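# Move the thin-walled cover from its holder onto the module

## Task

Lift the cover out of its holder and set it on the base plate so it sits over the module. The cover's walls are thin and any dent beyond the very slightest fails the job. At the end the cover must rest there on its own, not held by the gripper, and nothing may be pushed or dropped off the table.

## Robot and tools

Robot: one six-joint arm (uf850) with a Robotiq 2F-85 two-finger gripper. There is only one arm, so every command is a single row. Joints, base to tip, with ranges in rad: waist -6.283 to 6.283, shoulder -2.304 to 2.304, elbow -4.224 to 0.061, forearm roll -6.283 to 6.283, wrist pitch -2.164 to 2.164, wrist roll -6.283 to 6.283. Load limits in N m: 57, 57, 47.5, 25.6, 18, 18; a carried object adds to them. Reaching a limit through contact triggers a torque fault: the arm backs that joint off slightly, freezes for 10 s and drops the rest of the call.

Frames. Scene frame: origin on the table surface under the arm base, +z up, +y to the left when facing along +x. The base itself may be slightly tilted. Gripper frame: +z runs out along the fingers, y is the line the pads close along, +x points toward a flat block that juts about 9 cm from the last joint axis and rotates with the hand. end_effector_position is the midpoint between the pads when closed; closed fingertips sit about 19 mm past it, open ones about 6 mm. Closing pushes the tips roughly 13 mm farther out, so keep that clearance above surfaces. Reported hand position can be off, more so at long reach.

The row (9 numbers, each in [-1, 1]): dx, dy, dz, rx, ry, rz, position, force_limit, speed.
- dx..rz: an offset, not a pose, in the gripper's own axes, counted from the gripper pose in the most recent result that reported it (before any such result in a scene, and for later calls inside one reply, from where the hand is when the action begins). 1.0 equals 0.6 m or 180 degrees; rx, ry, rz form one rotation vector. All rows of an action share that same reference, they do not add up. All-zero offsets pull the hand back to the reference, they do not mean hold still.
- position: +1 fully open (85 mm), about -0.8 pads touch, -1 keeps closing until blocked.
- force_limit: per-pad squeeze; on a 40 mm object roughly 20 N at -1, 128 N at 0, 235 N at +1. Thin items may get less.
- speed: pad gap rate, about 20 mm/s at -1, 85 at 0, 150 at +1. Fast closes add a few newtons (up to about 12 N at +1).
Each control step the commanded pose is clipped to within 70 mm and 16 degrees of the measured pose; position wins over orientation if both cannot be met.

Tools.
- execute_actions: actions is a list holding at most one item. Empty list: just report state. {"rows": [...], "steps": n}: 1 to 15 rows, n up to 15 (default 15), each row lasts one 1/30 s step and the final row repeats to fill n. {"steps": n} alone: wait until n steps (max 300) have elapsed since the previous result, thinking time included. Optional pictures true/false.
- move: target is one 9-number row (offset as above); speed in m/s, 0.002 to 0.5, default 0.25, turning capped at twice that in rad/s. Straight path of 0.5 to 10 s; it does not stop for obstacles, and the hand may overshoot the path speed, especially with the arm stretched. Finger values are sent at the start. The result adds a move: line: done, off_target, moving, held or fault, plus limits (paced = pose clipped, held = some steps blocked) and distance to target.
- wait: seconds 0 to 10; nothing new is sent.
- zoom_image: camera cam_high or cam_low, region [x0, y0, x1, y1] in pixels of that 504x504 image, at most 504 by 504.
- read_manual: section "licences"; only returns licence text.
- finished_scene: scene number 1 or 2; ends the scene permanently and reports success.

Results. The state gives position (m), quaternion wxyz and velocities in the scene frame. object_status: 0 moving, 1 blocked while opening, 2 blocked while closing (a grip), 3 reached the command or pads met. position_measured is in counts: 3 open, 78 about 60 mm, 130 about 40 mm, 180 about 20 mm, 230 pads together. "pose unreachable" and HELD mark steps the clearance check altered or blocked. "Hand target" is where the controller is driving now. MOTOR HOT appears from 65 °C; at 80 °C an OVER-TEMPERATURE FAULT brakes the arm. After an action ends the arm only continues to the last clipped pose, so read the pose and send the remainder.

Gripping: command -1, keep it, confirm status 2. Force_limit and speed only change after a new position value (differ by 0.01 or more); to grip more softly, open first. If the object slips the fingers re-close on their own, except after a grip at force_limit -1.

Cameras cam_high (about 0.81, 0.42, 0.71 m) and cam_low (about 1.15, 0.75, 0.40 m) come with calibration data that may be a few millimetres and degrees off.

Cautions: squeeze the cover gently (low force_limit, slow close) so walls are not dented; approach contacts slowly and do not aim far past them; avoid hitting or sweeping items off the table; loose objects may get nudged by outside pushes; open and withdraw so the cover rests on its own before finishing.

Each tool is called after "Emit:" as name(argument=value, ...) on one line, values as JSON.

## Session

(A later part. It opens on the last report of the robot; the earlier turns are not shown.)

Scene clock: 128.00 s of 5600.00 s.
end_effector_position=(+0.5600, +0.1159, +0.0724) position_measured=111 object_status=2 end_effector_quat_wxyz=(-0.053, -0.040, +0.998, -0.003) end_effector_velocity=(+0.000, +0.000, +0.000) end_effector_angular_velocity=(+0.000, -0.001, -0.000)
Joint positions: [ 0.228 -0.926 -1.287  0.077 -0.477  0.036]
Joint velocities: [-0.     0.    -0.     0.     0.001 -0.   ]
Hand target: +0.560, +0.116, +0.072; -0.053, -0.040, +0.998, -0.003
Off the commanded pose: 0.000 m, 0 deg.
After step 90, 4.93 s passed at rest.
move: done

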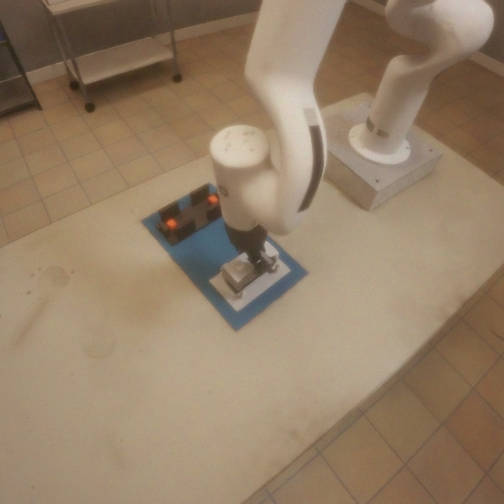

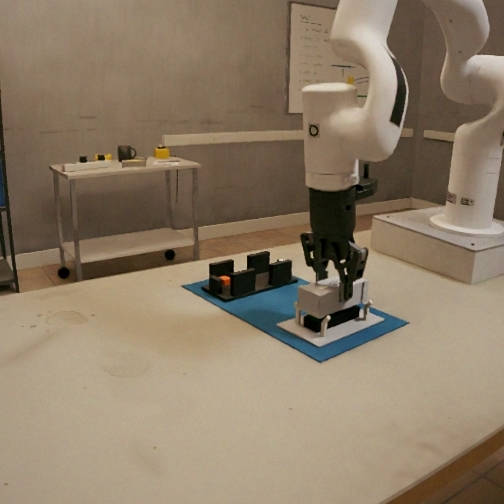

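Emit:
move(target=[0,0.001,0,0,0.003,-0.005,-0.98,-0.68,-1], speed=0.01)

Emit:
move(target=[-0.0019,0,0.0166,0,0,0,-0.98,-0.68,-1], speed=0.005)

Emit:
zoom_image(camera="cam_high", region=[200, 215, 310, 325])

Emit:
zoom_image(camera="cam_low", region=[270, 240, 390, 360])

Scene clock: 151.63 s of 5600.00 s.
end_effector_position=(+0.5599, +0.1165, +0.0724) position_measured=111 object_status=2 end_effector_quat_wxyz=(-0.058, -0.048, +0.997, -0.003) end_effector_velocity=(-0.001, +0.000, -0.001) end_effector_angular_velocity=(+0.000, +0.002, -0.000)
Joint positions: [ 0.229 -0.93  -1.296  0.077 -0.491  0.021]
Joint velocities: [-0.    -0.002 -0.001  0.001 -0.001 -0.001]
Hand target: +0.560, +0.117, +0.072; -0.058, -0.048, +0.997, -0.003
Off the commanded pose: 0.000 m, 0 deg.
After step 90, 19.50 s passed at rest.
move: done

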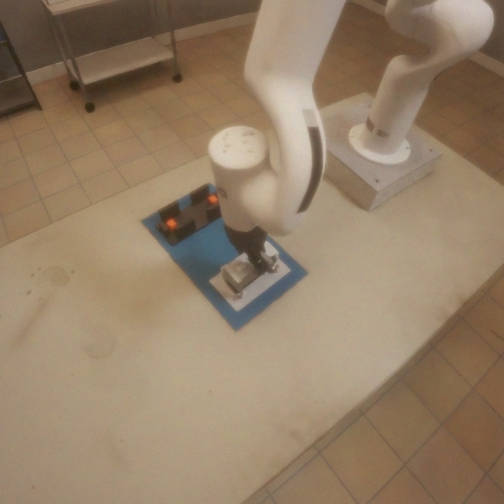

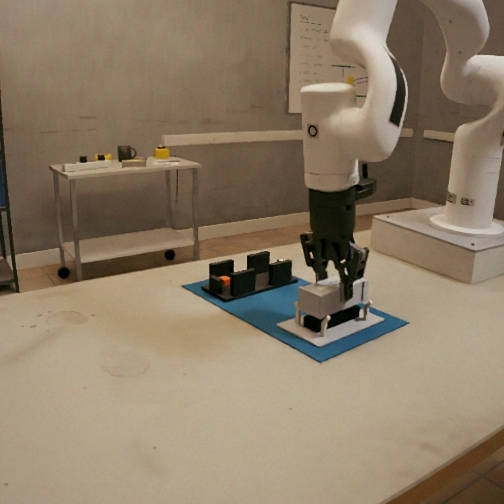

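Scene clock: 153.87 s of 5600.00 s.
end_effector_position=(+0.5597, +0.1166, +0.0622) position_measured=111 object_status=2 end_effector_quat_wxyz=(-0.058, -0.048, +0.997, -0.003) end_effector_velocity=(+0.003, -0.000, +0.002) end_effector_angular_velocity=(+0.000, -0.006, +0.000)
Joint positions: [ 0.229 -0.95  -1.302  0.079 -0.477  0.019]
Joint velocities: [-0.001  0.002 -0.003 -0.002  0.001  0.001]
Hand target: +0.560, +0.117, +0.062; -0.058, -0.048, +0.997, -0.003
Off the commanded pose: 0.000 m, 0 deg.
move: done

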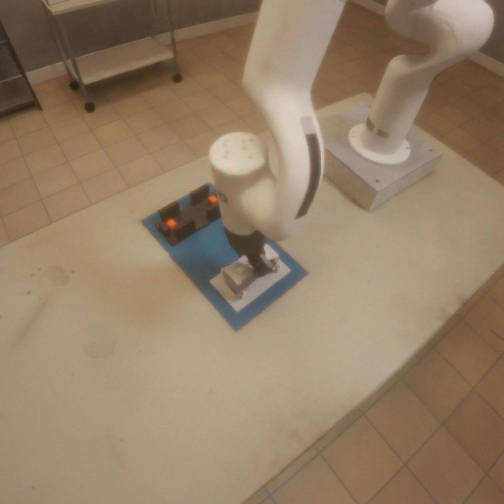

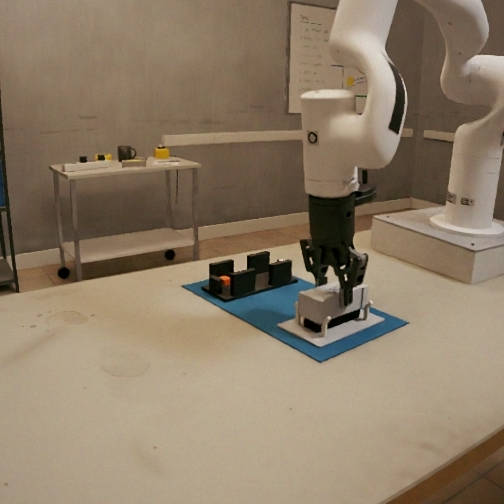

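Region (200, 215, 310, 325) of cam_high's 504x504 image, scaled by 4.582, with more detail than that image has.

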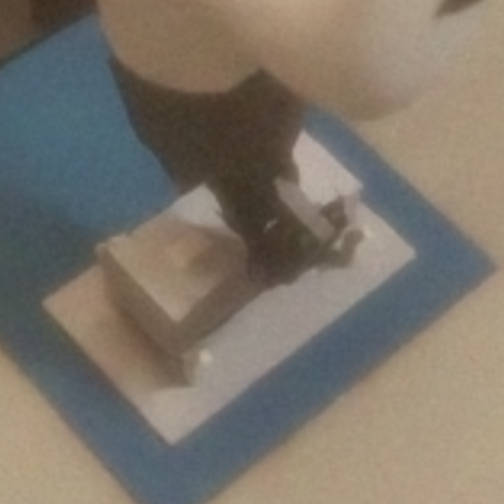

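Region (270, 240, 390, 360) of cam_low's 504x504 image, scaled by 4.200, with more detail than that image has.

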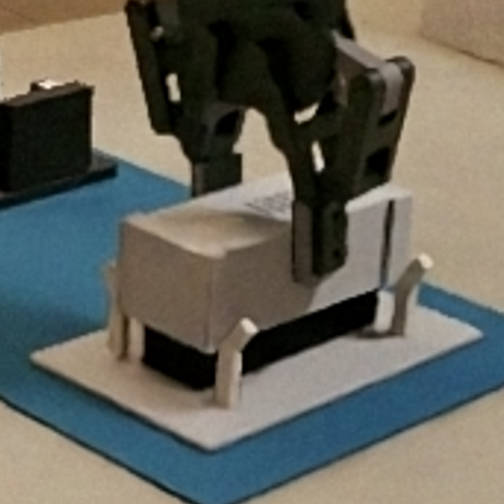

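Emit:
move(target=[-0.003,-0.0007,0.025,0,0,0,-0.98,-0.68,-1], speed=0.006)

Emit:
zoom_image(camera="cam_low", region=[280, 270, 380, 350])

Scene clock: 161.17 s of 5600.00 s.
end_effector_position=(+0.5598, +0.1162, +0.0471) position_measured=111 object_status=2 end_effector_quat_wxyz=(-0.058, -0.048, +0.997, -0.003) end_effector_velocity=(-0.000, +0.000, -0.001) end_effector_angular_velocity=(+0.000, +0.001, -0.001)
Joint positions: [ 0.229 -0.98  -1.312  0.082 -0.458  0.015]
Joint velocities: [-0.    -0.001  0.     0.001  0.    -0.   ]
Hand target: +0.560, +0.116, +0.047; -0.058, -0.048, +0.997, -0.003
Off the commanded pose: 0.000 m, 0 deg.
After step 90, 1.53 s passed at rest.
move: done

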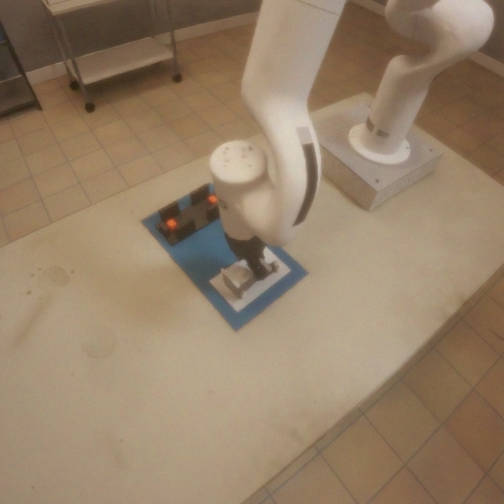

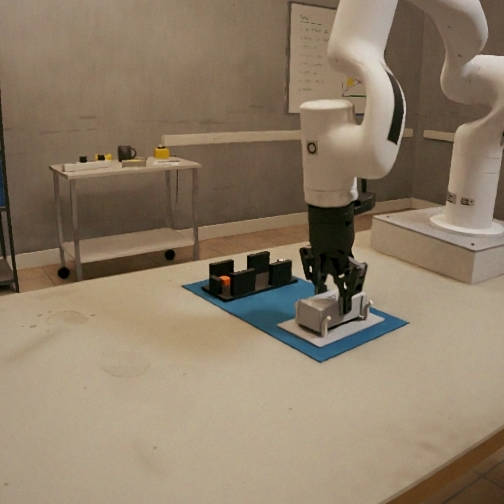

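Region (280, 270, 380, 350) of cam_low's 504x504 image, scaled by 5.040, with more detail than that image has; it fills the top 403 rows of this view, and the rest is white.

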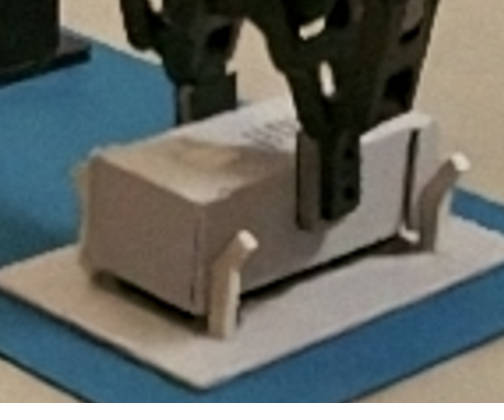

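Emit:
move(target=[-0.001,0,0.0078,0,0.009,0,-0.98,-0.68,-1], speed=0.006)

Emit:
zoom_image(camera="cam_low", region=[280, 270, 380, 350])

Scene clock: 168.00 s of 5600.00 s.
end_effector_position=(+0.5598, +0.1162, +0.0424) position_measured=111 object_status=2 end_effector_quat_wxyz=(-0.072, -0.048, +0.996, -0.003) end_effector_velocity=(-0.001, -0.000, -0.001) end_effector_angular_velocity=(-0.000, +0.002, -0.001)
Joint positions: [ 0.228 -1.004 -1.343  0.082 -0.493  0.015]
Joint velocities: [ 0.    -0.001 -0.     0.001 -0.001 -0.   ]
Hand target: +0.560, +0.116, +0.042; -0.072, -0.048, +0.996, -0.003
Off the commanded pose: 0.000 m, 0 deg.
After step 90, 1.27 s passed at rest.
move: done

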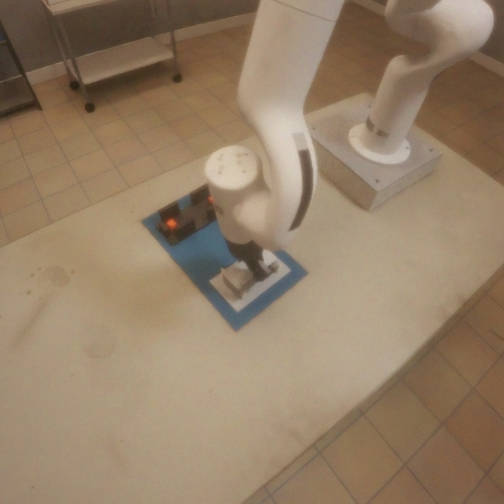

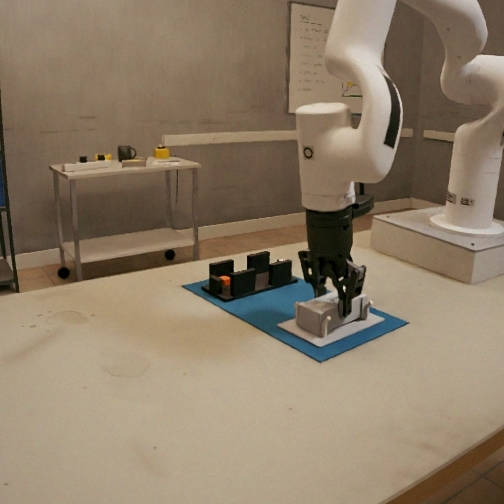

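Region (280, 270, 380, 350) of cam_low's 504x504 image, scaled by 5.040, with more detail than that image has; it fills the top 403 rows of this view, and the rest is white.

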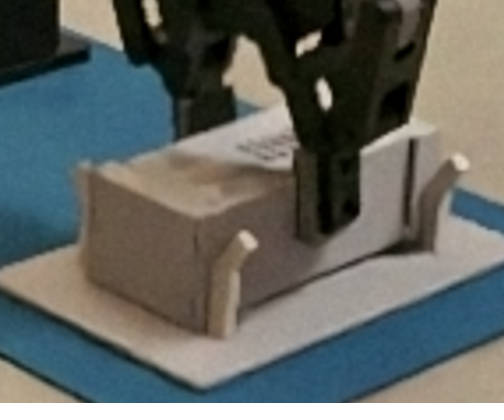

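Emit:
move(target=[0,0,0.0015,0,0,0,0.65,-1,-0.5], speed=0.004)

Emit:
move(target=[0.015,0,-0.11,0,0,0,0.65,-1,-0.5], speed=0.08)

Emit:
zoom_image(camera="cam_low", region=[280, 270, 380, 350])

Scene clock: 173.20 s of 5600.00 s.
end_effector_position=(+0.5597, +0.1162, +0.0415) position_measured=48 object_status=0 end_effector_quat_wxyz=(-0.072, -0.048, +0.996, -0.003) end_effector_velocity=(-0.000, +0.000, -0.001) end_effector_angular_velocity=(+0.000, +0.001, -0.001)
Joint positions: [ 0.228 -1.005 -1.343  0.082 -0.492  0.015]
Joint velocities: [ 0.    -0.002 -0.001  0.001  0.001 -0.   ]
Hand target: +0.560, +0.116, +0.042; -0.072, -0.048, +0.996, -0.003
Off the commanded pose: 0.000 m, 0 deg.
After step 90, 1.40 s passed at rest.
move: done

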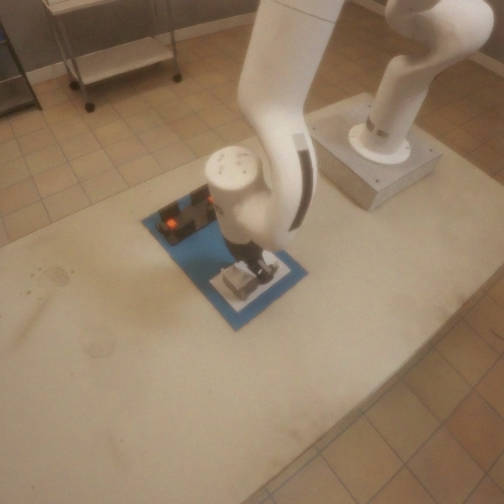

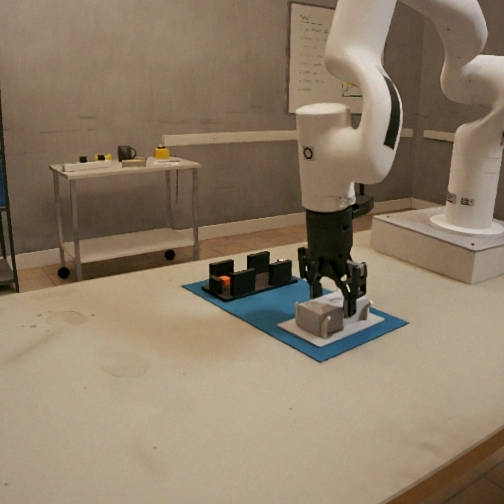

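Scene clock: 174.33 s of 5600.00 s.
end_effector_position=(+0.5601, +0.1162, +0.1078) position_measured=48 object_status=3 end_effector_quat_wxyz=(-0.073, -0.048, +0.996, -0.003) end_effector_velocity=(+0.000, +0.000, +0.001) end_effector_angular_velocity=(+0.001, +0.000, -0.002)
Joint positions: [ 0.225 -0.879 -1.305  0.07  -0.581  0.026]
Joint velocities: [ 0.     0.002 -0.     0.002 -0.002  0.   ]
Hand target: +0.560, +0.116, +0.108; -0.072, -0.048, +0.996, -0.003
Off the commanded pose: 0.000 m, 0 deg.
move: done

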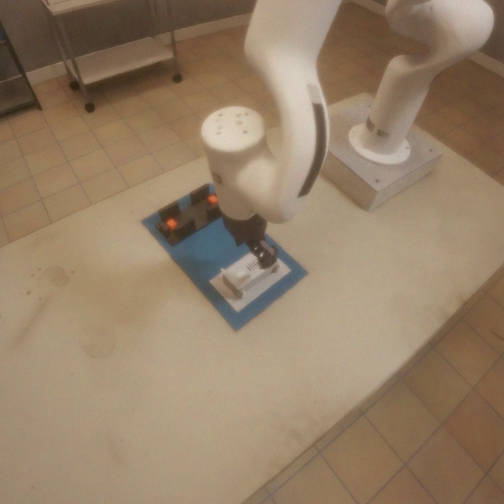

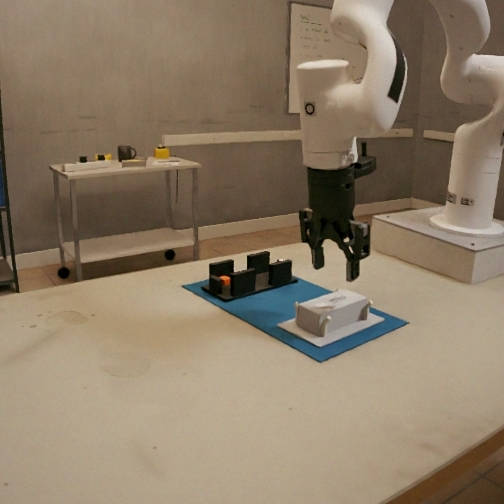

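Region (280, 270, 380, 350) of cam_low's 504x504 image, scaled by 5.040, with more detail than that image has; it fills the top 403 rows of this view, and the rest is white.

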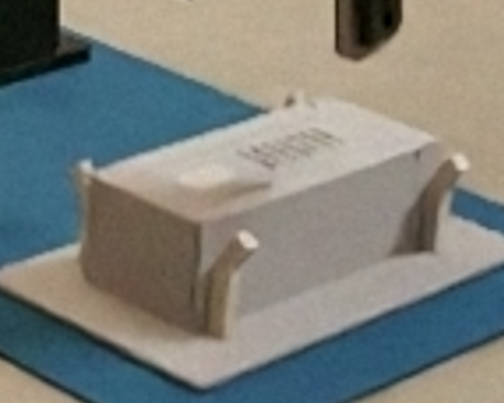

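Emit:
finished_scene(scene=2)

The scene is finished: the task was done.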